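## Task

Pick up the carton marked X46 from the bench and set it down on the counter. Every other carton on the bench must be left exactly as it was. The carton must not topple or be left leaning, or the attempt fails. It only counts if the carton stays put on its own once the robot lets go.

## Robot and tools

ROBOT. TidyBot++ is a mobile base (0.54 m long, 0.50 m wide, 0.38 m high) on four powered casters. It carries one seven-joint arm with a two-finger gripper. The shoulder sits 0.12 m ahead of the base centre and 0.68 m above the floor. Segment lengths: upper arm 0.42 m, forearm 0.31 m, hand 0.31 m (wrist to hand point). The arm starts folded with the hand pointing down. Folded, the wrist and hand reach up to 0.08 m past the base front and the elbow rises up to 1.15 m. Cameras: base_camera (fixed on the base) and wrist_camera (looks where the hand points).

FRAMES. Base frame: origin on the floor below the base centre, x forward, y left, z up. hand_pose is reported in this frame as the point midway between the finger pads. Its z axis runs out along the fingers, and the fingers open along its y axis. The odometry frame is the base frame as it was when the scene began. base_odometry heading is positive to the left, from -3.142 to 3.142. It counts wheel turns, so slip shows up as travel, and it drifts a few cm and degrees over many moves. base_tilt is in degrees, with forward and right positive.

execute_actions. Argument "actions": a list holding one action, or empty to just read the state and images. An action may have "base", "joints", both, and optionally "speeds". Its motions start together.
- "base": exactly one relative move, measured from where the base last reported itself. {"translate_m": d} drives straight, forward positive, -2 to 2 m. {"strafe_m": d} slides sideways, left positive, -2 to 2 m. {"rotate_rad": d} turns in place, counter-clockwise from above positive, -6.3 to 6.3 rad. A move that would need more than 8.667 s at its top speed is refused.
- "joints": absolute targets in radians, by name. joint_1_rad: any angle; turns the whole arm about vertical, and positive is clockwise from above (opposite to rotate_rad). joint_2_rad (shoulder): -2.249 to 2.249. joint_3_rad: any angle. joint_4_rad (elbow): -2.579 to 2.579. joint_5_rad: any angle. joint_6_rad (wrist): -2.099 to 2.099. joint_7_rad: any angle; with the hand down, positive is counter-clockwise from above, and at 1.57 the fingers open toward left and right. gripper_pos: 0 (open) to 1 (closed); the pad gap is about 85 x (1 - gripper_pos) mm. Any-angle joints take the short way round, so make big turns in steps under half a turn. Done tolerances: ±0.039 for joints 1–4, ±0.056 for joints 5–7, ±0.03 for the gripper.
- "speeds": lowers top speed for this action only. translate_m and strafe_m take 0.05 to 0.5 m/s; rotate_rad takes 0.1 to 1.57 rad/s. The maxima are the defaults.
- "cameras": a list of "base_camera", "wrist_camera" or "all". Omitted or null gives all; [] gives none.
An unknown key or an out-of-range value refuses the whole call. If you leave a joint or the base out, it may still be pushing toward its earlier target.

ARM GEOMETRY. With joint_1_rad = 0, joint_3_rad = 3.14 and joint_5_rad = 0, the arm stays in the vertical plane through base x. Each segment's lean from vertical (forward positive) is: upper arm = joint_2_rad; forearm = joint_2_rad - joint_4_rad; hand = that minus joint_6_rad. Add up length x sin for the reach forward of the shoulder, and length x cos for the height above it. A hand pointing down reaches at most about 0.94 m high, and only near the base. Closed fingertips extend about 20 mm past the hand point.

wait: "seconds" from 0 to 10. Commands nothing new and returns the same state and images.
zoom_image: "camera" (base_camera or wrist_camera) and "region" [x0, y0, x1, y1] in pixels of that camera's latest full image, at most 504 by 504.
finished_scene: "scene" is the number of the current scene. It ends the scene for good and reports whether the goal was met; the next task comes in its result.

RESULT LINES. base_status and joint_status tell how each motion ended. "done" for the base only means the wheels turned fully, even if it slipped or was blocked. "off_target" means it stopped short and may still be pushing. "contact_stop" and "time_out" mean the target was dropped and the joint or base holds where it stopped. "joint command not followed" with a "cause:" line means arm targets were held back, usually by a self-collision check; the gripper target still runs. "not_followed" joints may be retried on later actions. on_its_own reports motion you did not command. motor_effort is a percentage of maximum, with the peak in brackets; it is noisy. For the gripper at 1, "done" means it closed on nothing, while "off_target" means it stopped on an object. "ARM HIT" means the arm struck the base or itself. MOTOR HOT warns of heating under load. OVER-TEMPERATURE FAULT means the arm went limp to cool; resend the targets. If a call reports a stop, any later calls in the same reply are skipped.

ACCURACY. Friction leaves joints slightly off target, and the hand is often 1–2 cm away from where it was aimed. To correct, send each joint its last command plus (wanted - read). A held load makes the arm sag; never command a loaded joint to its current reading. Trust the camera images over hand_pose. Camera calibration is listed with intrinsics K, distortion and T_world_to_cam in the base frame. The wrist camera's pose also inherits joint-reading error.

AVOID. Do not drive while the arm is caught on something high, since the robot can tip. Do not ram the arm into things: a torque fault (joints 1–4 at 104.5 N m, joints 5–7 at 51.3 N m) freezes the arm for 10 s. Do not hold loads long enough to overheat the motors. Avoid dropping, slamming or shoving objects, disturbing other cartons, or leaving the carton tilted. Loose objects may occasionally be nudged by outside pushes.

Each tool is called after "Emit:" by a JSON object that holds its "op" and its "data".

## Session

Emit:
{"op": "execute_actions", "data": {"actions": []}}

Scene clock: 0.00 s.
base_odometry: x=+0.000 y=+0.000 heading=+0.000 (m, m, rad; odometry frame)
base_tilt: forward=+0.0 right=+0.2 (deg)
base_status: not commanded
joint_positions: joint_1_rad=+0.039 joint_2_rad=-0.349 joint_3_rad=+3.138 joint_4_rad=-2.541 joint_5_rad=-0.027 joint_6_rad=-0.835 joint_7_rad=+1.582 gripper_pos=+0.000
joint_status: not commanded
motor_effort: joint_1_rad=+2 joint_2_rad=+0 joint_3_rad=+0 joint_4_rad=+10 joint_5_rad=+1 joint_6_rad=+1 joint_7_rad=+1 (%)
hand_pose: x=+0.2666 y=+0.0021 z=+0.5850 quat_wxyz=(-0.008, +0.998, -0.021, +0.058) (m; base frame)
pictures: base_camera, wrist_camera
Images, in order (width x height): base_camera 644x364, wrist_camera 644x476.

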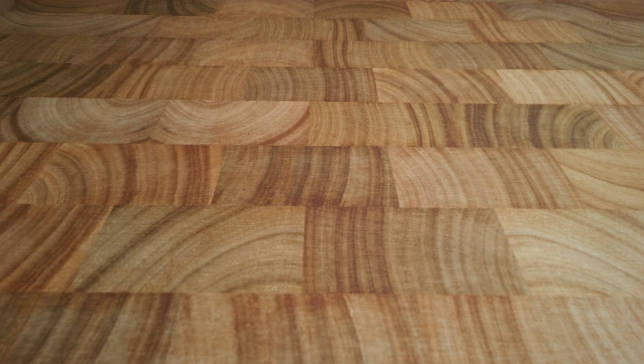

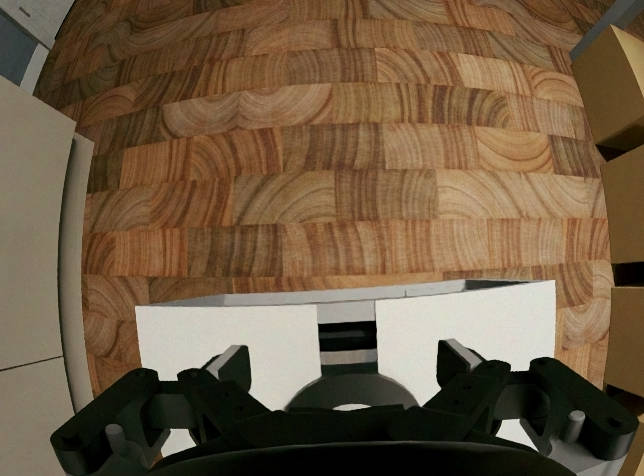

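Emit:
{"op": "execute_actions", "data": {"actions": [{"joints": {"joint_6_rad": 0.3}}], "cameras": ["wrist_camera"]}}

Emit:
{"op": "execute_actions", "data": {"actions": [{"joints": {"joint_1_rad": 1.4}}], "cameras": ["wrist_camera"]}}

Scene clock: 10.53 s.
base_odometry: x=+0.000 y=+0.000 heading=+0.000 (m, m, rad; odometry frame)
base_tilt: forward=+0.0 right=+0.2 (deg)
base_status: not commanded
joint_positions: joint_1_rad=+0.039 joint_2_rad=-0.349 joint_3_rad=+3.138 joint_4_rad=-2.541 joint_5_rad=-0.027 joint_6_rad=+0.278 joint_7_rad=+1.582 gripper_pos=+0.000
joint_status: all done
motor_effort: joint_1_rad=+2(2) joint_2_rad=-6(6) joint_3_rad=+0(0) joint_4_rad=+18(18) joint_5_rad=+0(0) joint_6_rad=+10(10) joint_7_rad=+1(1) (%)
hand_pose: x=+0.5237 y=-0.0153 z=+0.7897 quat_wxyz=(+0.010, +0.817, -0.022, +0.576) (m; base frame)
pictures: wrist_camera
camera_calibration (this result's frames):
wrist_camera: T_world_to_cam=[[-0.0303455, -0.998278, -0.0502106, 0.0491389], [-0.352955, 0.0576996, -0.933859, 0.97563], [0.935148, -0.0106164, -0.354098, -0.0726536], [0, 0, 0, 1]] pos_world=[0.413787, -0.00801056, 0.887842]
Images, in order (width x height): wrist_camera 644x476.

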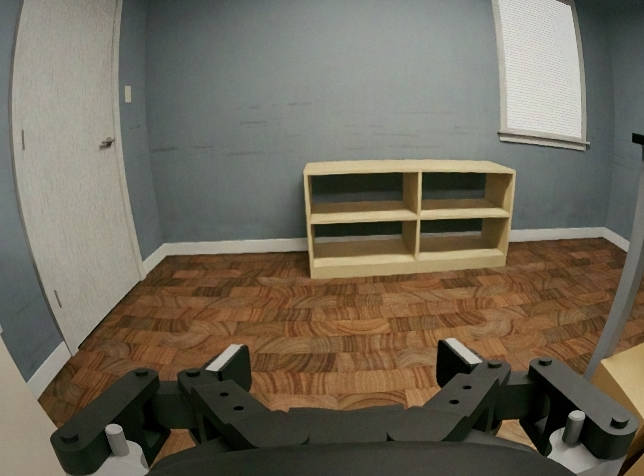

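Scene clock: 13.17 s.
base_odometry: x=+0.000 y=+0.000 heading=+0.000 (m, m, rad; odometry frame)
base_tilt: forward=+0.0 right=+0.2 (deg)
base_status: not commanded
joint_positions: joint_1_rad=+1.390 joint_2_rad=-0.349 joint_3_rad=+3.138 joint_4_rad=-2.541 joint_5_rad=-0.027 joint_6_rad=+0.278 joint_7_rad=+1.582 gripper_pos=+0.000
joint_status: all done
motor_effort: joint_1_rad=+1(1) joint_2_rad=-7(6) joint_3_rad=-1(0) joint_4_rad=+18(18) joint_5_rad=+0(1) joint_6_rad=+10(10) joint_7_rad=+1(1) (%)
hand_pose: x=+0.1924 y=-0.3983 z=+0.7897 quat_wxyz=(+0.368, +0.624, -0.528, +0.444) (m; base frame)
pictures: wrist_camera
camera_calibration (this result's frames):
wrist_camera: T_world_to_cam=[[-0.980838, -0.188242, -0.0502108, 0.162248], [-0.020717, 0.35704, -0.933859, 0.936094], [0.193718, -0.914925, -0.354099, 0.0155769], [0, 0, 0, 1]] pos_world=[0.175514, -0.28943, 0.887842]
Images, in order (width x height): wrist_camera 644x476.

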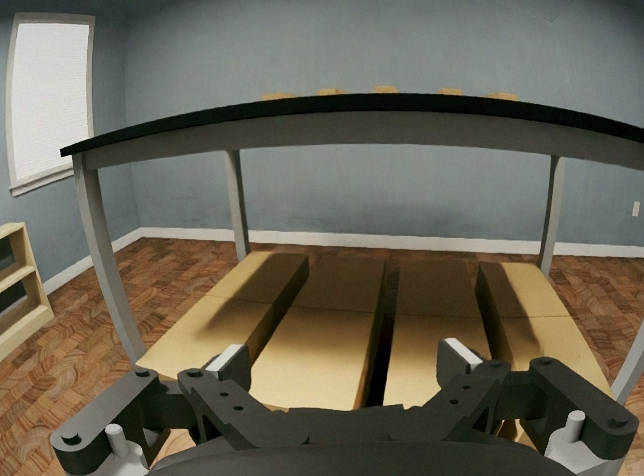

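Emit:
{"op": "execute_actions", "data": {"actions": [{"joints": {"joint_1_rad": 1.6, "joint_2_rad": -0.3, "joint_4_rad": -1.2, "joint_6_rad": -1.0}}], "cameras": ["wrist_camera"]}}

Scene clock: 30.23 s.
base_odometry: x=+0.000 y=+0.000 heading=+0.000 (m, m, rad; odometry frame)
base_tilt: forward=+0.0 right=+0.2 (deg)
base_status: not commanded
joint_positions: joint_1_rad=+1.586 joint_2_rad=-0.323 joint_3_rad=+3.138 joint_4_rad=-1.215 joint_5_rad=-0.027 joint_6_rad=-0.957 joint_7_rad=+1.582 gripper_pos=+0.000
joint_status: all done
motor_effort: joint_1_rad=+2(2) joint_2_rad=-8(11) joint_3_rad=+0(0) joint_4_rad=+18(22) joint_5_rad=+0(0) joint_6_rad=+10(11) joint_7_rad=+1(1) (%)
hand_pose: x=+0.1225 y=-0.4106 z=+1.1928 quat_wxyz=(+0.422, +0.565, -0.564, +0.430) (m; base frame)
pictures: wrist_camera
camera_calibration (this result's frames):
wrist_camera: T_world_to_cam=[[-0.998488, -0.0269127, -0.0479378, 0.177296], [0.0379264, 0.294043, -0.95504, 1.3077], [0.0397985, -0.955413, -0.292577, 0.0894414], [0, 0, 0, 1]] pos_world=[0.123872, -0.294294, 1.28357]
Images, in order (width x height): wrist_camera 644x476.

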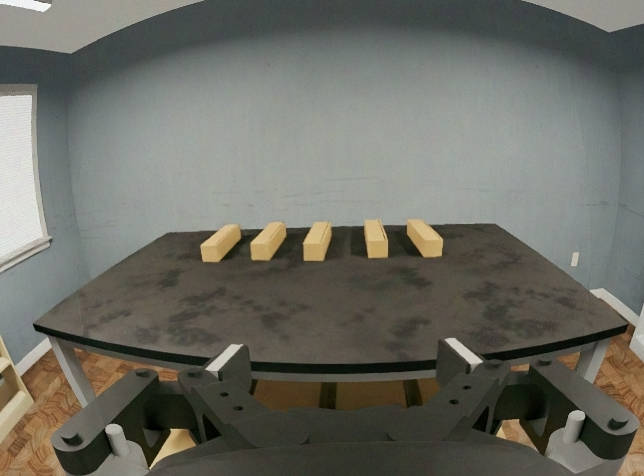

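Emit:
{"op": "zoom_image", "data": {"camera": "wrist_camera", "region": [180, 200, 460, 280]}}

Region (180, 200, 460, 280) of wrist_camera's 644x476 image, scaled by 1.800; it fills the top 144 rows of this view, and the rest is white.

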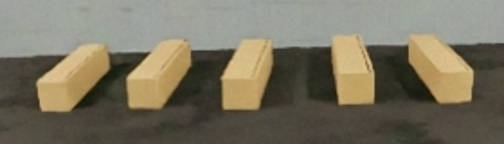

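Emit:
{"op": "execute_actions", "data": {"actions": [{"base": {"translate_m": 1.45}, "joints": {"joint_6_rad": -1.3}}]}}

Scene clock: 85.50 s.
base_odometry: x=+1.450 y=-0.001 heading=-0.001 (m, m, rad; odometry frame)
base_tilt: forward=+0.0 right=+0.2 (deg)
base_status: done
joint_positions: joint_1_rad=+1.590 joint_2_rad=-0.320 joint_3_rad=+3.138 joint_4_rad=-1.211 joint_5_rad=-0.027 joint_6_rad=-1.278 joint_7_rad=+1.582 gripper_pos=+0.000
joint_status: all done
motor_effort: joint_1_rad=+0(2) joint_2_rad=-7(8) joint_3_rad=+0(2) joint_4_rad=+17(19) joint_5_rad=+0(0) joint_6_rad=+9(11) joint_7_rad=+0(1) (%)
hand_pose: x=+0.1228 y=-0.3694 z=+1.1037 quat_wxyz=(+0.326, +0.625, -0.625, +0.335) (m; base frame)
pictures: base_camera, wrist_camera
camera_calibration (this result's frames):
wrist_camera: T_world_to_cam=[[-0.998468, -0.0134922, -0.0536536, 0.185721], [0.0359132, 0.579631, -0.814088, 1.16071], [0.0420831, -0.814768, -0.578258, 0.469655], [0, 0, 0, 1]] pos_world=[0.123987, -0.287617, 1.22647]
Images, in order (width x height): base_camera 644x364, wrist_camera 644x476.

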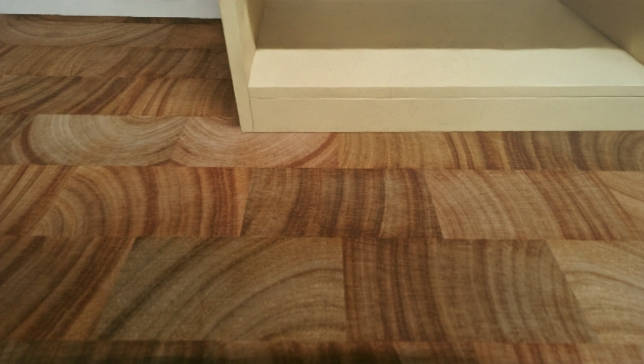

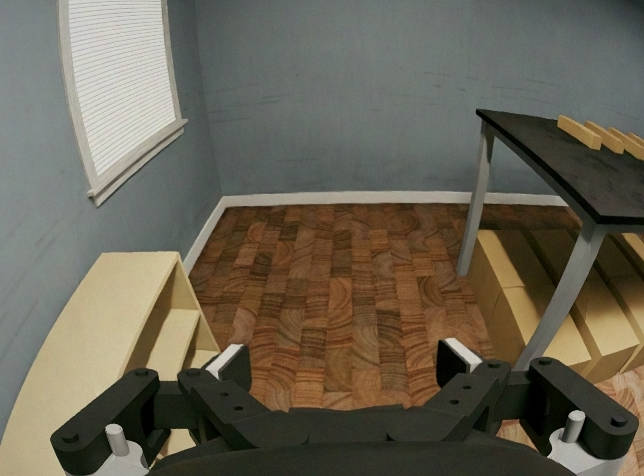

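Emit:
{"op": "execute_actions", "data": {"actions": [{"base": {"strafe_m": -2.0}, "joints": {"joint_1_rad": 3.6, "joint_6_rad": -1.1}}]}}

Scene clock: 109.13 s.
base_odometry: x=+1.450 y=-2.001 heading=+0.000 (m, m, rad; odometry frame)
base_tilt: forward=+0.0 right=+0.2 (deg)
base_status: done
joint_positions: joint_1_rad=+3.590 joint_2_rad=-0.314 joint_3_rad=+3.138 joint_4_rad=-1.210 joint_5_rad=-0.027 joint_6_rad=-1.143 joint_7_rad=+1.582 gripper_pos=+0.000
joint_status: all done
motor_effort: joint_1_rad=+1(1) joint_2_rad=-6(9) joint_3_rad=+0(2) joint_4_rad=+17(18) joint_5_rad=+1(0) joint_6_rad=+10(10) joint_7_rad=+1(1) (%)
hand_pose: x=-0.2398 y=+0.1609 z=+1.1378 quat_wxyz=(+0.513, -0.182, -0.832, -0.106) (m; base frame)
pictures: base_camera, wrist_camera
camera_calibration (this result's frames):
wrist_camera: T_world_to_cam=[[0.39942, 0.915302, -0.0518302, 0.0164216], [0.411396, -0.229475, -0.882097, 1.19173], [-0.819278, 0.331004, -0.468209, 0.420608], [0, 0, 0, 1]] pos_world=[-0.152238, 0.119219, 1.24901]
Images, in order (width x height): base_camera 644x364, wrist_camera 644x476.

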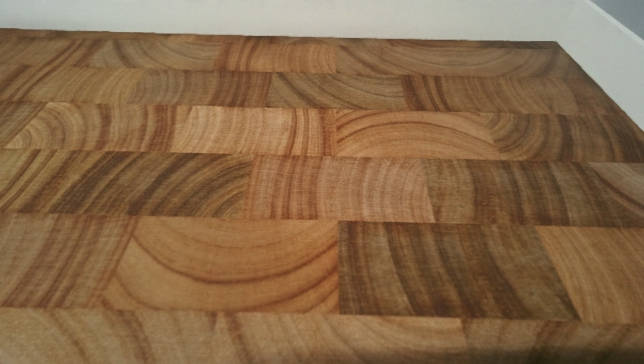

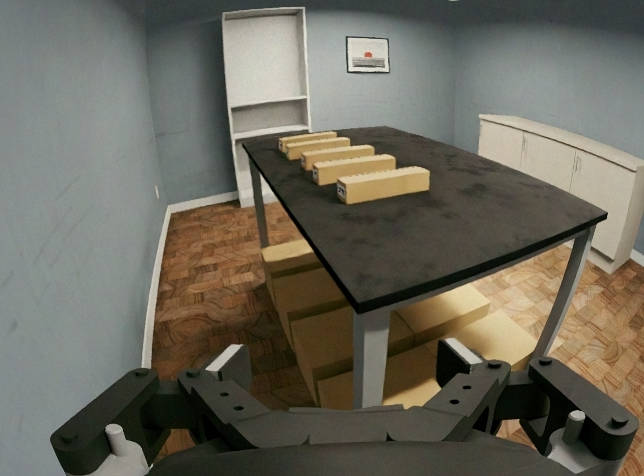

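Emit:
{"op": "execute_actions", "data": {"actions": [{"base": {"strafe_m": -0.12}, "joints": {"joint_1_rad": 4.71, "joint_2_rad": -0.5, "joint_4_rad": -1.6, "joint_6_rad": -0.8}}], "cameras": []}}

Emit:
{"op": "execute_actions", "data": {"actions": [{"base": {"translate_m": -1.35}}]}}

Scene clock: 128.63 s.
base_odometry: x=+1.450 y=-2.122 heading=-0.001 (m, m, rad; odometry frame)
base_tilt: forward=+0.0 right=+0.2 (deg)
base_status: done
joint_positions: joint_1_rad=+4.700 joint_2_rad=-0.478 joint_3_rad=+3.138 joint_4_rad=-1.581 joint_5_rad=-0.027 joint_6_rad=-0.844 joint_7_rad=+1.582 gripper_pos=+0.000
joint_status: all done
motor_effort: joint_1_rad=+2(3) joint_2_rad=-4(9) joint_3_rad=+0(2) joint_4_rad=+19(20) joint_5_rad=+0(1) joint_6_rad=+10(10) joint_7_rad=+1(1) (%)
hand_pose: x=+0.1049 y=+0.3763 z=+1.0828 quat_wxyz=(+0.407, -0.578, -0.592, -0.388) (m; base frame)
pictures: none
No camera images: the call's "cameras" was empty. Leave "cameras" out to get every camera's image.

Scene clock: 132.70 s.
base_odometry: x=+0.100 y=-2.121 heading=+0.000 (m, m, rad; odometry frame)
base_tilt: forward=+0.0 right=+0.2 (deg)
base_status: done
joint_positions: joint_1_rad=+4.700 joint_2_rad=-0.479 joint_3_rad=+3.138 joint_4_rad=-1.582 joint_5_rad=-0.027 joint_6_rad=-0.842 joint_7_rad=+1.582 gripper_pos=+0.000
joint_status: not commanded
motor_effort: joint_1_rad=+1(1) joint_2_rad=-3(5) joint_3_rad=+0(2) joint_4_rad=+20(20) joint_5_rad=+0(1) joint_6_rad=+10(10) joint_7_rad=+1(1) (%)
hand_pose: x=+0.1053 y=+0.3760 z=+1.0833 quat_wxyz=(+0.408, -0.578, -0.591, -0.389) (m; base frame)
pictures: base_camera, wrist_camera
camera_calibration (this result's frames):
wrist_camera: T_world_to_cam=[[0.997526, 0.0467016, -0.0525433, -0.0568189], [-0.0305646, -0.384962, -0.922426, 1.19975], [-0.0633059, 0.92175, -0.382582, 0.212147], [0, 0, 0, 1]] pos_world=[0.106778, 0.268964, 1.18486]
Images, in order (width x height): base_camera 644x364, wrist_camera 644x476.

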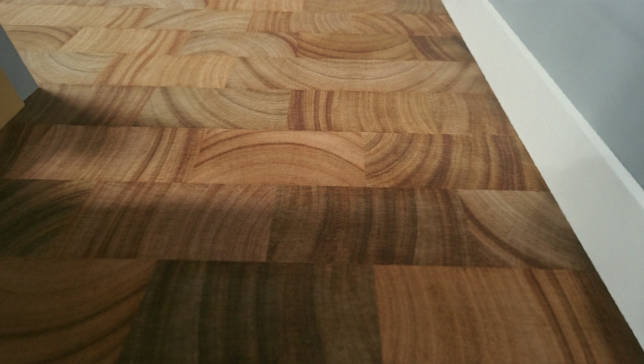

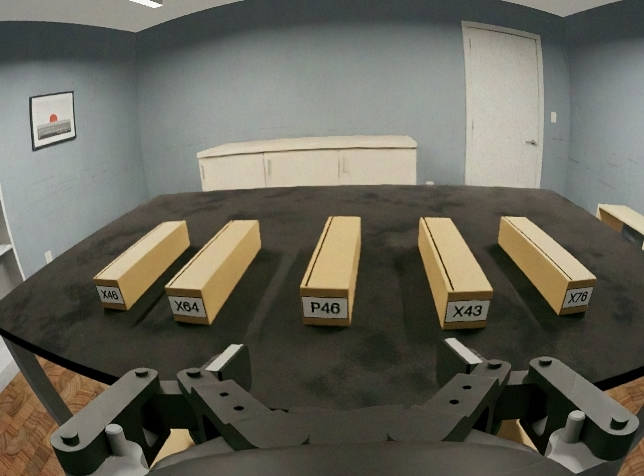

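Emit:
{"op": "zoom_image", "data": {"camera": "wrist_camera", "region": [60, 200, 360, 350]}}

Region (60, 200, 360, 350) of wrist_camera's 644x476 image, scaled by 1.680.

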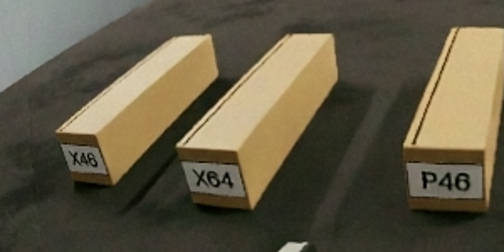

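Emit:
{"op": "execute_actions", "data": {"actions": [{"base": {"strafe_m": 0.15}, "joints": {"joint_1_rad": 4.73, "joint_2_rad": -0.3, "joint_4_rad": -1.2, "joint_6_rad": -1.5}}], "cameras": []}}

Emit:
{"op": "execute_actions", "data": {"actions": [{"base": {"rotate_rad": -0.06}}], "cameras": []}}

Emit:
{"op": "execute_actions", "data": {"actions": [{"base": {"translate_m": -0.44}}]}}

Scene clock: 191.93 s.
base_odometry: x=+0.100 y=-1.971 heading=+0.000 (m, m, rad; odometry frame)
base_tilt: forward=+0.0 right=+0.2 (deg)
base_status: done
joint_positions: joint_1_rad=+4.716 joint_2_rad=-0.304 joint_3_rad=+3.138 joint_4_rad=-1.218 joint_5_rad=-0.027 joint_6_rad=-1.460 joint_7_rad=+1.582 gripper_pos=+0.000
joint_status: all done
motor_effort: joint_1_rad=+2(2) joint_2_rad=-7(10) joint_3_rad=+0(1) joint_4_rad=+17(20) joint_5_rad=+0(0) joint_6_rad=+8(11) joint_7_rad=+1(1) (%)
hand_pose: x=+0.1092 y=+0.3390 z=+1.0514 quat_wxyz=(+0.272, -0.649, -0.662, -0.258) (m; base frame)
pictures: none
No camera images: the call's "cameras" was empty. Leave "cameras" out to get every camera's image.

Scene clock: 192.60 s.
base_odometry: x=+0.100 y=-1.971 heading=-0.060 (m, m, rad; odometry frame)
base_tilt: forward=+0.0 right=+0.2 (deg)
base_status: done
joint_positions: joint_1_rad=+4.720 joint_2_rad=-0.304 joint_3_rad=+3.138 joint_4_rad=-1.217 joint_5_rad=-0.027 joint_6_rad=-1.460 joint_7_rad=+1.582 gripper_pos=+0.000
joint_status: not commanded
motor_effort: joint_1_rad=+2(2) joint_2_rad=-7(8) joint_3_rad=+0(2) joint_4_rad=+16(17) joint_5_rad=+0(1) joint_6_rad=+8(8) joint_7_rad=+1(1) (%)
hand_pose: x=+0.1107 y=+0.3390 z=+1.0515 quat_wxyz=(+0.272, -0.651, -0.660, -0.258) (m; base frame)
pictures: none
No camera images: the call's "cameras" was empty. Leave "cameras" out to get every camera's image.

Scene clock: 194.83 s.
base_odometry: x=-0.340 y=-1.944 heading=-0.060 (m, m, rad; odometry frame)
base_tilt: forward=+0.0 right=+0.2 (deg)
base_status: done
joint_positions: joint_1_rad=+4.721 joint_2_rad=-0.304 joint_3_rad=+3.138 joint_4_rad=-1.217 joint_5_rad=-0.027 joint_6_rad=-1.460 joint_7_rad=+1.582 gripper_pos=+0.000
joint_status: not commanded
motor_effort: joint_1_rad=+1(2) joint_2_rad=-7(8) joint_3_rad=+0(2) joint_4_rad=+17(17) joint_5_rad=+0(1) joint_6_rad=+8(8) joint_7_rad=+1(1) (%)
hand_pose: x=+0.1109 y=+0.3390 z=+1.0518 quat_wxyz=(+0.272, -0.651, -0.660, -0.259) (m; base frame)
pictures: base_camera, wrist_camera
camera_calibration (this result's frames):
wrist_camera: T_world_to_cam=[[0.998304, 0.0162623, -0.0559068, -0.0485915], [-0.0261178, -0.733099, -0.67962, 1.01872], [-0.0520374, 0.679927, -0.731431, 0.682167], [0, 0, 0, 1]] pos_world=[0.110614, 0.283787, 1.18858]
Images, in order (width x height): base_camera 644x364, wrist_camera 644x476.

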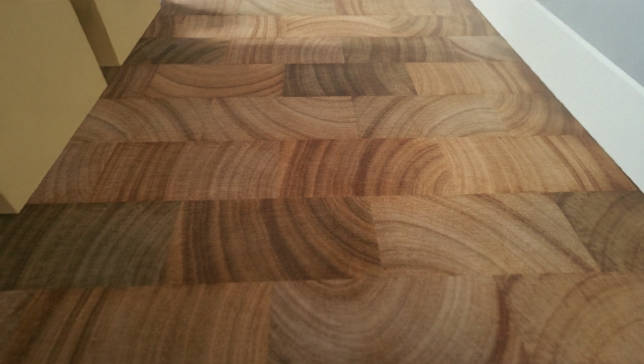

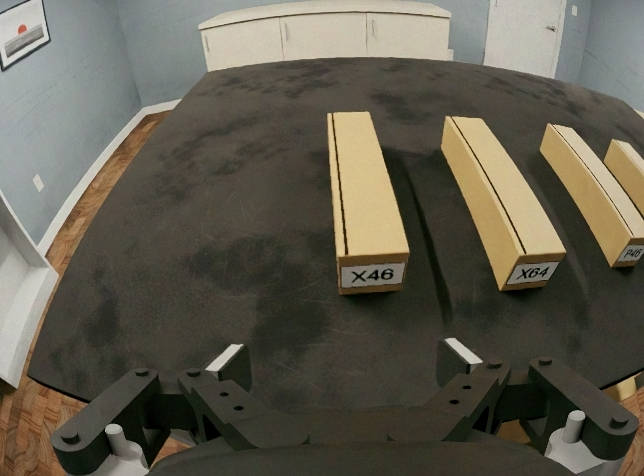

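Emit:
{"op": "execute_actions", "data": {"actions": [{"base": {"strafe_m": 0.06}, "joints": {"joint_2_rad": 0.28, "joint_4_rad": -0.575, "joint_6_rad": -1.68}}]}}

Scene clock: 237.80 s.
base_odometry: x=-0.336 y=-1.884 heading=-0.060 (m, m, rad; odometry frame)
base_tilt: forward=+0.0 right=+0.2 (deg)
base_status: done
joint_positions: joint_1_rad=+4.721 joint_2_rad=+0.273 joint_3_rad=+3.138 joint_4_rad=-0.595 joint_5_rad=-0.027 joint_6_rad=-1.636 joint_7_rad=+1.582 gripper_pos=+0.000
joint_status: all done
motor_effort: joint_1_rad=+1(1) joint_2_rad=-27(29) joint_3_rad=-1(0) joint_4_rad=+16(17) joint_5_rad=+0(0) joint_6_rad=+7(9) joint_7_rad=+1(0) (%)
hand_pose: x=+0.1128 y=+0.5384 z=+1.0406 quat_wxyz=(+0.229, -0.666, -0.677, -0.215) (m; base frame)
pictures: base_camera, wrist_camera
camera_calibration (this result's frames):
wrist_camera: T_world_to_cam=[[0.998273, 0.0124292, -0.0574145, -0.0506245], [-0.0231479, -0.815055, -0.578921, 1.09633], [-0.0539915, 0.57925, -0.81336, 0.678178], [0, 0, 0, 1]] pos_world=[0.112531, 0.501364, 1.18338]
Images, in order (width x height): base_camera 644x364, wrist_camera 644x476.

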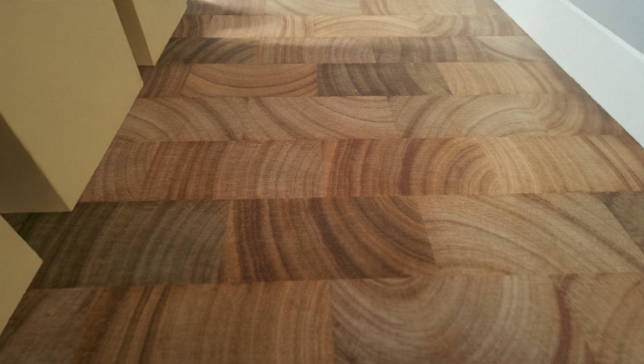

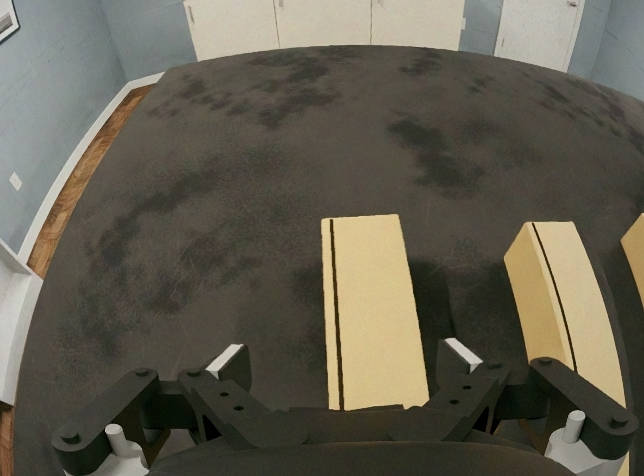

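Emit:
{"op": "execute_actions", "data": {"actions": [{"base": {"translate_m": 0.021}}], "cameras": ["wrist_camera"]}}

Scene clock: 246.90 s.
base_odometry: x=-0.315 y=-1.885 heading=-0.060 (m, m, rad; odometry frame)
base_tilt: forward=+0.0 right=+0.2 (deg)
base_status: done
joint_positions: joint_1_rad=+4.730 joint_2_rad=+0.273 joint_3_rad=+3.138 joint_4_rad=-0.594 joint_5_rad=-0.027 joint_6_rad=-1.637 joint_7_rad=+1.582 gripper_pos=+0.000
joint_status: not commanded
motor_effort: joint_1_rad=+2(4) joint_2_rad=-28(30) joint_3_rad=-1(2) joint_4_rad=+16(16) joint_5_rad=+0(1) joint_6_rad=+7(7) joint_7_rad=+1(0) (%)
hand_pose: x=+0.1173 y=+0.5382 z=+1.0408 quat_wxyz=(+0.228, -0.669, -0.674, -0.216) (m; base frame)
pictures: wrist_camera
camera_calibration (this result's frames):
wrist_camera: T_world_to_cam=[[0.998343, 0.00404517, -0.057397, -0.0506443], [-0.0299776, -0.814882, -0.578851, 1.09705], [-0.0491133, 0.579613, -0.813411, 0.678001], [0, 0, 0, 1]] pos_world=[0.116746, 0.501192, 1.18361]
Images, in order (width x height): wrist_camera 644x476.

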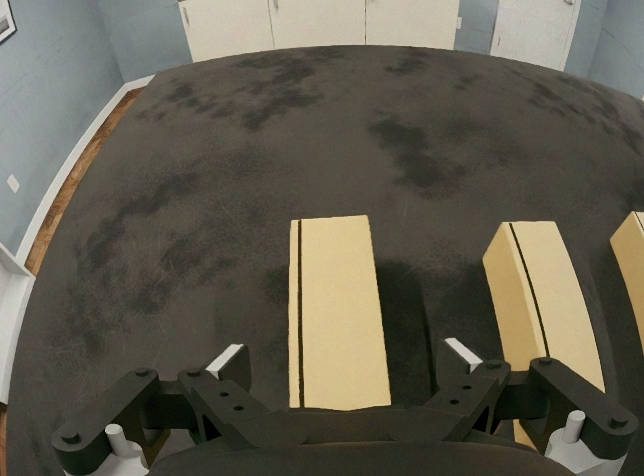

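Emit:
{"op": "execute_actions", "data": {"actions": [{"joints": {"joint_2_rad": 0.11, "joint_4_rad": -1.115, "joint_6_rad": -1.22}}], "cameras": ["wrist_camera"]}}

Scene clock: 263.13 s.
base_odometry: x=-0.315 y=-1.885 heading=-0.060 (m, m, rad; odometry frame)
base_tilt: forward=+0.0 right=+0.2 (deg)
base_status: not commanded
joint_positions: joint_1_rad=+4.730 joint_2_rad=+0.133 joint_3_rad=+3.138 joint_4_rad=-1.098 joint_5_rad=-0.027 joint_6_rad=-1.263 joint_7_rad=+1.582 gripper_pos=+0.000
joint_status: all done
motor_effort: joint_1_rad=+1(1) joint_2_rad=-25(28) joint_3_rad=-1(1) joint_4_rad=+19(20) joint_5_rad=+0(0) joint_6_rad=+7(7) joint_7_rad=+0(1) (%)
hand_pose: x=+0.1174 y=+0.5399 z=+0.9552 quat_wxyz=(+0.232, -0.671, -0.669, -0.218) (m; base frame)
pictures: wrist_camera
camera_calibration (this result's frames):
wrist_camera: T_world_to_cam=[[0.998083, -0.00393235, -0.0617607, -0.0472076], [-0.0394213, -0.809704, -0.585513, 1.05351], [-0.0477054, 0.586825, -0.808307, 0.598474], [0, 0, 0, 1]] pos_world=[0.117198, 0.501649, 1.09768]
Images, in order (width x height): wrist_camera 644x476.

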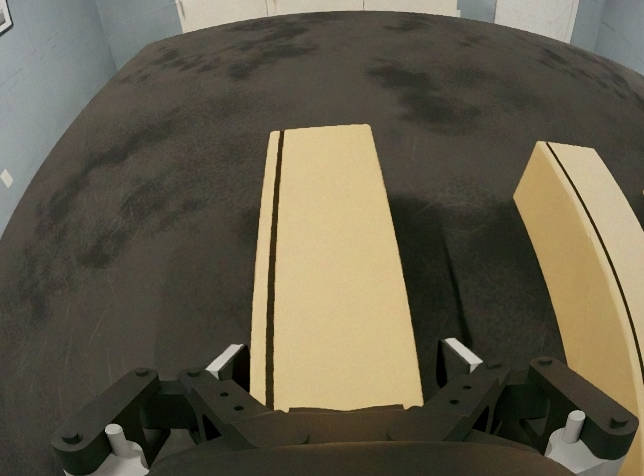

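Emit:
{"op": "execute_actions", "data": {"actions": [{"joints": {"gripper_pos": 1.0}}], "cameras": ["wrist_camera"]}}

Scene clock: 270.60 s.
base_odometry: x=-0.315 y=-1.885 heading=-0.060 (m, m, rad; odometry frame)
base_tilt: forward=+0.0 right=+0.2 (deg)
base_status: not commanded
joint_positions: joint_1_rad=+4.730 joint_2_rad=+0.125 joint_3_rad=+3.138 joint_4_rad=-1.103 joint_5_rad=-0.027 joint_6_rad=-1.259 joint_7_rad=+1.582 gripper_pos=+0.339
joint_status: gripper_pos off_target (ended at +0.339, target +1.000)
motor_effort: joint_1_rad=+1(1) joint_2_rad=-25(26) joint_3_rad=-1(1) joint_4_rad=+18(19) joint_5_rad=+1(1) joint_6_rad=+7(7) joint_7_rad=+0(1) (%)
hand_pose: x=+0.1174 y=+0.5379 z=+0.9584 quat_wxyz=(+0.234, -0.670, -0.669, -0.221) (m; base frame)
pictures: wrist_camera
camera_calibration (this result's frames):
wrist_camera: T_world_to_cam=[[0.998089, -0.00352909, -0.0616841, -0.0472789], [-0.0394345, -0.804955, -0.592023, 1.05747], [-0.0475636, 0.593325, -0.803557, 0.59422], [0, 0, 0, 1]] pos_world=[0.117153, 0.498485, 1.10062]
Images, in order (width x height): wrist_camera 644x476.

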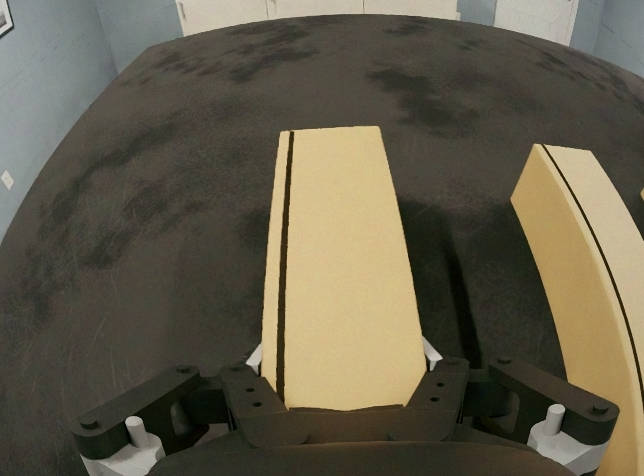

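Emit:
{"op": "execute_actions", "data": {"actions": [{"joints": {"joint_2_rad": -0.12, "joint_4_rad": -0.82, "joint_6_rad": -1.78}}], "cameras": ["wrist_camera"]}}

Scene clock: 287.27 s.
base_odometry: x=-0.315 y=-1.885 heading=-0.060 (m, m, rad; odometry frame)
base_tilt: forward=+0.0 right=+0.2 (deg)
base_status: not commanded
joint_positions: joint_1_rad=+4.730 joint_2_rad=-0.127 joint_3_rad=+3.138 joint_4_rad=-0.828 joint_5_rad=-0.027 joint_6_rad=-1.745 joint_7_rad=+1.582 gripper_pos=+0.339
joint_status: all done
motor_effort: joint_1_rad=+2(2) joint_2_rad=-11(29) joint_3_rad=+0(1) joint_4_rad=+14(20) joint_5_rad=+1(0) joint_6_rad=+8(8) joint_7_rad=+1(1) (%)
hand_pose: x=+0.1142 y=+0.3490 z=+1.1006 quat_wxyz=(+0.246, -0.661, -0.668, -0.236) (m; base frame)
pictures: wrist_camera
camera_calibration (this result's frames):
wrist_camera: T_world_to_cam=[[0.998557, 0.00931997, -0.0528885, -0.0501976], [-0.0258118, -0.780322, -0.624845, 1.01546], [-0.0470936, 0.625309, -0.778955, 0.782079], [0, 0, 0, 1]] pos_world=[0.113167, 0.303816, 1.24106]
Images, in order (width x height): wrist_camera 644x476.

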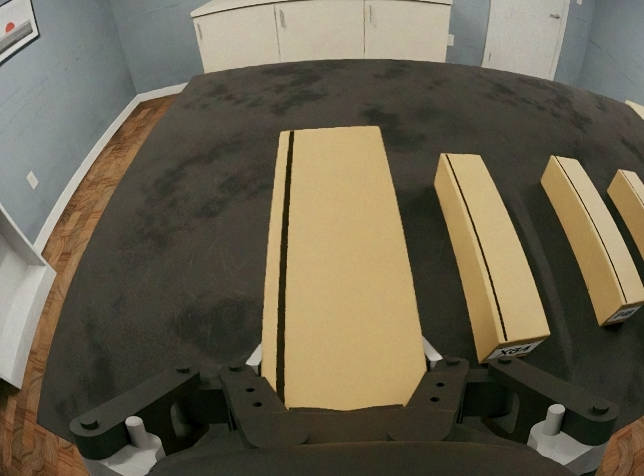

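Emit:
{"op": "execute_actions", "data": {"actions": [{"base": {"strafe_m": -0.05}}], "cameras": []}}

Emit:
{"op": "execute_actions", "data": {"actions": [{"base": {"translate_m": -0.72}}]}}

Scene clock: 322.00 s.
base_odometry: x=-0.318 y=-1.935 heading=-0.060 (m, m, rad; odometry frame)
base_tilt: forward=+0.0 right=+0.2 (deg)
base_status: done
joint_positions: joint_1_rad=+4.730 joint_2_rad=-0.126 joint_3_rad=+3.138 joint_4_rad=-0.828 joint_5_rad=-0.027 joint_6_rad=-1.745 joint_7_rad=+1.582 gripper_pos=+0.339
joint_status: not commanded
motor_effort: joint_1_rad=+1(2) joint_2_rad=-11(15) joint_3_rad=-1(0) joint_4_rad=+14(15) joint_5_rad=+1(0) joint_6_rad=+8(8) joint_7_rad=+1(2) (%)
hand_pose: x=+0.1142 y=+0.3492 z=+1.1004 quat_wxyz=(+0.246, -0.661, -0.668, -0.236) (m; base frame)
pictures: none
No camera images: the call's "cameras" was empty. Leave "cameras" out to get every camera's image.

Scene clock: 324.80 s.
base_odometry: x=-1.037 y=-1.893 heading=-0.060 (m, m, rad; odometry frame)
base_tilt: forward=+0.0 right=+0.2 (deg)
base_status: done
joint_positions: joint_1_rad=+4.730 joint_2_rad=-0.126 joint_3_rad=+3.138 joint_4_rad=-0.828 joint_5_rad=-0.027 joint_6_rad=-1.745 joint_7_rad=+1.582 gripper_pos=+0.339
joint_status: not commanded
motor_effort: joint_1_rad=+1(0) joint_2_rad=-11(14) joint_3_rad=+0(1) joint_4_rad=+14(15) joint_5_rad=+1(0) joint_6_rad=+8(8) joint_7_rad=+1(1) (%)
hand_pose: x=+0.1142 y=+0.3492 z=+1.1004 quat_wxyz=(+0.246, -0.661, -0.668, -0.236) (m; base frame)
pictures: base_camera, wrist_camera
camera_calibration (this result's frames):
wrist_camera: T_world_to_cam=[[0.998557, 0.00920083, -0.0529035, -0.0501872], [-0.0258877, -0.780672, -0.624405, 1.01516], [-0.0470453, 0.624873, -0.779308, 0.782332], [0, 0, 0, 1]] pos_world=[0.1132, 0.304109, 1.24089]
Images, in order (width x height): base_camera 644x364, wrist_camera 644x476.

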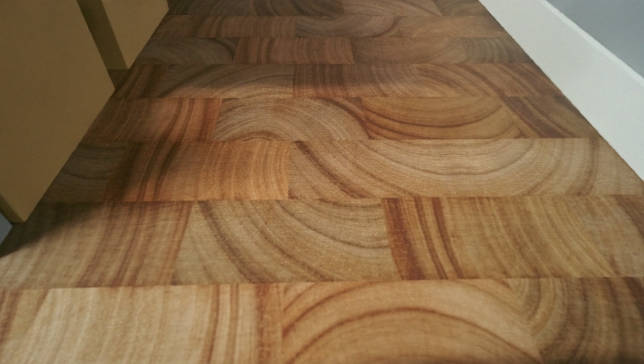

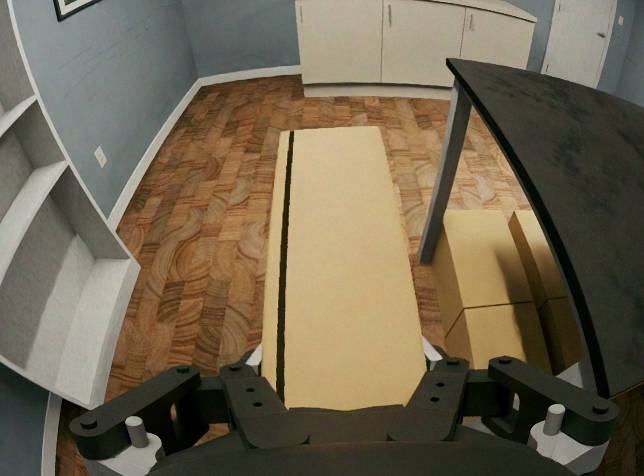

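Emit:
{"op": "execute_actions", "data": {"actions": [{"base": {"strafe_m": 2.0}}]}}

Scene clock: 346.27 s.
base_odometry: x=-0.919 y=+0.104 heading=-0.060 (m, m, rad; odometry frame)
base_tilt: forward=+0.0 right=+0.2 (deg)
base_status: done
joint_positions: joint_1_rad=+4.730 joint_2_rad=-0.120 joint_3_rad=+3.138 joint_4_rad=-0.828 joint_5_rad=-0.027 joint_6_rad=-1.746 joint_7_rad=+1.582 gripper_pos=+0.339
joint_status: not commanded
motor_effort: joint_1_rad=+1(1) joint_2_rad=-12(15) joint_3_rad=+0(0) joint_4_rad=+14(15) joint_5_rad=+0(0) joint_6_rad=+8(8) joint_7_rad=+1(1) (%)
hand_pose: x=+0.1143 y=+0.3515 z=+1.0982 quat_wxyz=(+0.244, -0.662, -0.669, -0.234) (m; base frame)
pictures: base_camera, wrist_camera
camera_calibration (this result's frames):
wrist_camera: T_world_to_cam=[[0.998552, 0.0088544, -0.053062, -0.050072], [-0.0259363, -0.784914, -0.619061, 1.01116], [-0.0471306, 0.619541, -0.783548, 0.785701], [0, 0, 0, 1]] pos_world=[0.113256, 0.30734, 1.23894]
Images, in order (width x height): base_camera 644x364, wrist_camera 644x476.

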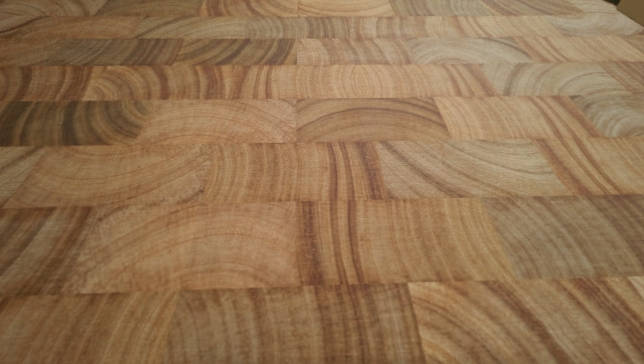

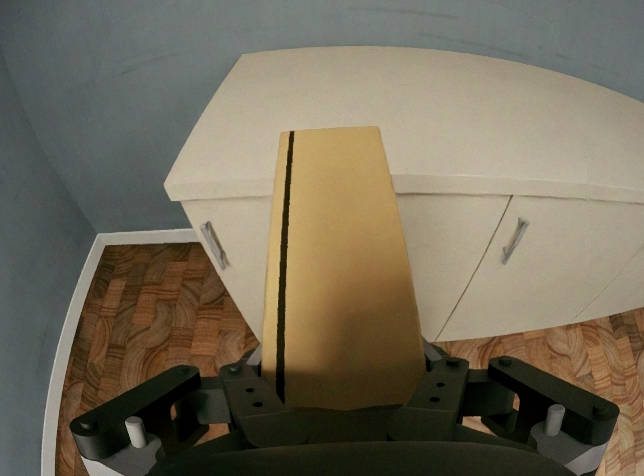

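Emit:
{"op": "execute_actions", "data": {"actions": [{"base": {"strafe_m": 0.4}, "joints": {"joint_2_rad": 0.2, "joint_4_rad": -0.88, "joint_6_rad": -1.38}}]}}

Scene clock: 384.10 s.
base_odometry: x=-0.895 y=+0.503 heading=-0.059 (m, m, rad; odometry frame)
base_tilt: forward=+0.0 right=+0.2 (deg)
base_status: done
joint_positions: joint_1_rad=+4.730 joint_2_rad=+0.219 joint_3_rad=+3.138 joint_4_rad=-0.874 joint_5_rad=-0.027 joint_6_rad=-1.417 joint_7_rad=+1.582 gripper_pos=+0.339
joint_status: all done
motor_effort: joint_1_rad=+1(1) joint_2_rad=-28(36) joint_3_rad=-1(0) joint_4_rad=+18(20) joint_5_rad=-1(0) joint_6_rad=+7(9) joint_7_rad=+1(1) (%)
hand_pose: x=+0.1175 y=+0.5543 z=+0.9858 quat_wxyz=(+0.226, -0.672, -0.673, -0.213) (m; base frame)
pictures: base_camera, wrist_camera
camera_calibration (this result's frames):
wrist_camera: T_world_to_cam=[[0.998162, -0.00126859, -0.060589, -0.0479853], [-0.0358052, -0.81897, -0.572719, 1.07526], [-0.048894, 0.573835, -0.81751, 0.631146], [0, 0, 0, 1]] pos_world=[0.117256, 0.518368, 1.12888]
Images, in order (width x height): base_camera 644x364, wrist_camera 644x476.

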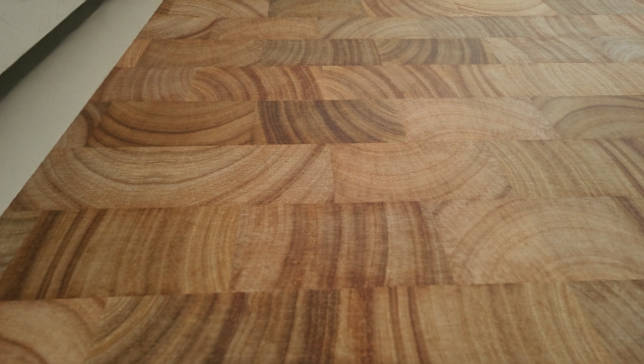

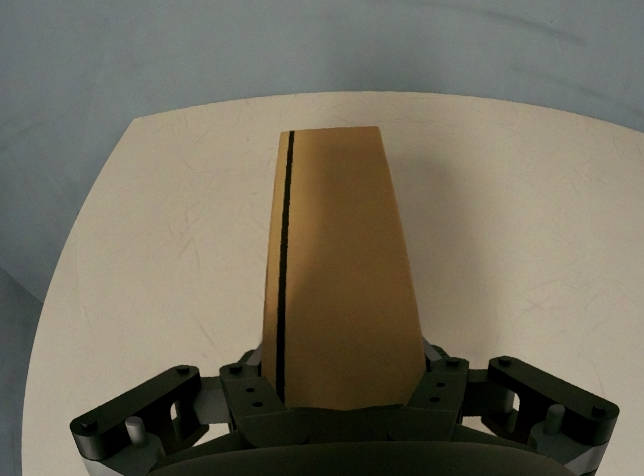

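Emit:
{"op": "execute_actions", "data": {"actions": [{"joints": {"joint_4_rad": -1.01, "joint_6_rad": -1.23}}], "cameras": ["wrist_camera"]}}

Scene clock: 403.53 s.
base_odometry: x=-0.895 y=+0.503 heading=-0.059 (m, m, rad; odometry frame)
base_tilt: forward=+0.0 right=+0.2 (deg)
base_status: not commanded
joint_positions: joint_1_rad=+4.730 joint_2_rad=+0.216 joint_3_rad=+3.138 joint_4_rad=-0.999 joint_5_rad=-0.027 joint_6_rad=-1.274 joint_7_rad=+1.582 gripper_pos=+0.339
joint_status: all done
motor_effort: joint_1_rad=+2(1) joint_2_rad=-29(30) joint_3_rad=-1(1) joint_4_rad=+19(20) joint_5_rad=+0(0) joint_6_rad=+7(7) joint_7_rad=+1(1) (%)
hand_pose: x=+0.1180 y=+0.5740 z=+0.9549 quat_wxyz=(+0.233, -0.671, -0.669, -0.220) (m; base frame)
pictures: wrist_camera
camera_calibration (this result's frames):
wrist_camera: T_world_to_cam=[[0.998078, -0.00346744, -0.0618721, -0.0478513], [-0.0393683, -0.806544, -0.589862, 1.08334], [-0.0478572, 0.591164, -0.80513, 0.572751], [0, 0, 0, 1]] pos_world=[0.117819, 0.535006, 1.0972]
Images, in order (width x height): wrist_camera 644x476.

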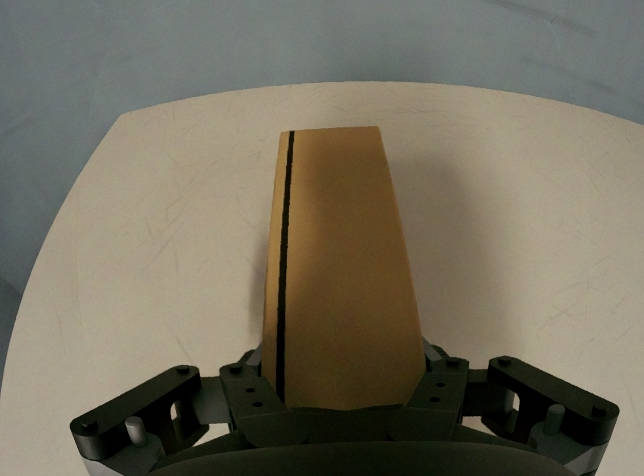

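Emit:
{"op": "execute_actions", "data": {"actions": [{"joints": {"joint_4_rad": -1.055, "joint_6_rad": -1.185}}], "cameras": ["wrist_camera"]}}

Scene clock: 409.07 s.
base_odometry: x=-0.895 y=+0.503 heading=-0.059 (m, m, rad; odometry frame)
base_tilt: forward=+0.0 right=+0.2 (deg)
base_status: not commanded
joint_positions: joint_1_rad=+4.730 joint_2_rad=+0.200 joint_3_rad=+3.138 joint_4_rad=-1.028 joint_5_rad=-0.027 joint_6_rad=-1.229 joint_7_rad=+1.582 gripper_pos=+0.339
joint_status: all done
motor_effort: joint_1_rad=+1(1) joint_2_rad=-25(29) joint_3_rad=+0(1) joint_4_rad=+17(18) joint_5_rad=-1(0) joint_6_rad=+8(8) joint_7_rad=+0(1) (%)
hand_pose: x=+0.1182 y=+0.5764 z=+0.9582 quat_wxyz=(+0.244, -0.667, -0.665, -0.230) (m; base frame)
pictures: wrist_camera
camera_calibration (this result's frames):
wrist_camera: T_world_to_cam=[[0.99808, -0.00267349, -0.0618844, -0.0482142], [-0.0402164, -0.787828, -0.614581, 1.1003], [-0.0471112, 0.615889, -0.786423, 0.541731], [0, 0, 0, 1]] pos_world=[0.117893, 0.533072, 1.09927]
Images, in order (width x height): wrist_camera 644x476.

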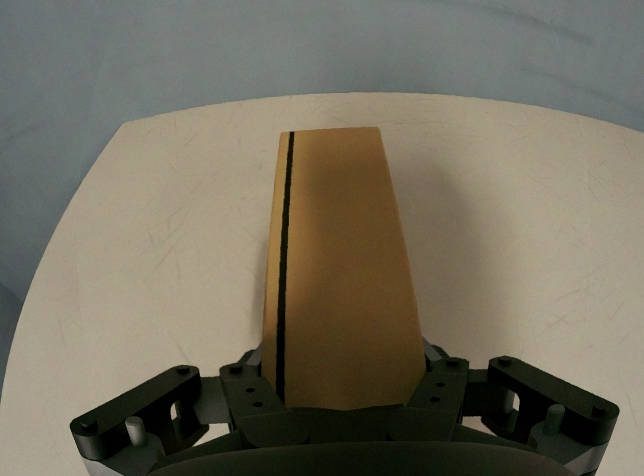

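Emit:
{"op": "execute_actions", "data": {"actions": [{"joints": {"joint_4_rad": -1.04, "joint_6_rad": -1.29}}], "cameras": []}}

Emit:
{"op": "execute_actions", "data": {"actions": [{"joints": {"gripper_pos": 0.0}}], "cameras": []}}

Emit:
{"op": "execute_actions", "data": {"actions": [{"joints": {"joint_2_rad": -0.2, "joint_4_rad": -0.9, "joint_6_rad": -1.7}}], "cameras": ["wrist_camera"]}}

Scene clock: 423.47 s.
base_odometry: x=-0.895 y=+0.503 heading=-0.059 (m, m, rad; odometry frame)
base_tilt: forward=+0.0 right=+0.2 (deg)
base_status: not commanded
joint_positions: joint_1_rad=+4.730 joint_2_rad=+0.200 joint_3_rad=+3.138 joint_4_rad=-1.027 joint_5_rad=-0.027 joint_6_rad=-1.242 joint_7_rad=+1.582 gripper_pos=+0.339
joint_status: all done
motor_effort: joint_1_rad=+2(2) joint_2_rad=-25(26) joint_3_rad=+0(1) joint_4_rad=+16(17) joint_5_rad=+0(0) joint_6_rad=+6(8) joint_7_rad=+0(0) (%)
hand_pose: x=+0.1181 y=+0.5737 z=+0.9567 quat_wxyz=(+0.240, -0.668, -0.666, -0.227) (m; base frame)
pictures: none
No camera images: the call's "cameras" was empty. Leave "cameras" out to get every camera's image.

Scene clock: 424.57 s.
base_odometry: x=-0.895 y=+0.503 heading=-0.059 (m, m, rad; odometry frame)
base_tilt: forward=+0.0 right=+0.2 (deg)
base_status: not commanded
joint_positions: joint_1_rad=+4.730 joint_2_rad=+0.200 joint_3_rad=+3.138 joint_4_rad=-1.031 joint_5_rad=-0.027 joint_6_rad=-1.246 joint_7_rad=+1.582 gripper_pos=+0.000
joint_status: all done
motor_effort: joint_1_rad=+1(1) joint_2_rad=-28(29) joint_3_rad=-1(1) joint_4_rad=+19(19) joint_5_rad=+0(0) joint_6_rad=+7(7) joint_7_rad=+0(0) (%)
hand_pose: x=+0.1181 y=+0.5720 z=+0.9538 quat_wxyz=(+0.237, -0.669, -0.667, -0.224) (m; base frame)
pictures: none
No camera images: the call's "cameras" was empty. Leave "cameras" out to get every camera's image.

Scene clock: 426.30 s.
base_odometry: x=-0.895 y=+0.503 heading=-0.059 (m, m, rad; odometry frame)
base_tilt: forward=+0.0 right=+0.2 (deg)
base_status: not commanded
joint_positions: joint_1_rad=+4.730 joint_2_rad=-0.208 joint_3_rad=+3.138 joint_4_rad=-0.909 joint_5_rad=-0.027 joint_6_rad=-1.661 joint_7_rad=+1.582 gripper_pos=+0.000
joint_status: all done
motor_effort: joint_1_rad=+1(1) joint_2_rad=-8(32) joint_3_rad=+0(0) joint_4_rad=+14(20) joint_5_rad=+0(1) joint_6_rad=+8(9) joint_7_rad=+1(1) (%)
hand_pose: x=+0.1138 y=+0.3349 z=+1.1123 quat_wxyz=(+0.273, -0.651, -0.657, -0.264) (m; base frame)
pictures: wrist_camera
camera_calibration (this result's frames):
wrist_camera: T_world_to_cam=[[0.998559, 0.0121858, -0.0522673, -0.0507362], [-0.0271511, -0.725363, -0.687831, 1.06355], [-0.0462945, 0.688258, -0.723987, 0.717721], [0, 0, 0, 1]] pos_world=[0.112766, 0.278104, 1.24851]
Images, in order (width x height): wrist_camera 644x476.

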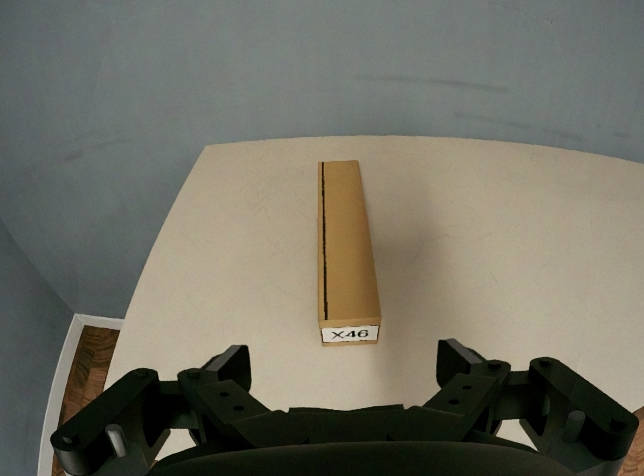

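Emit:
{"op": "finished_scene", "data": {"scene": 1}}

The scene is finished: the task was done.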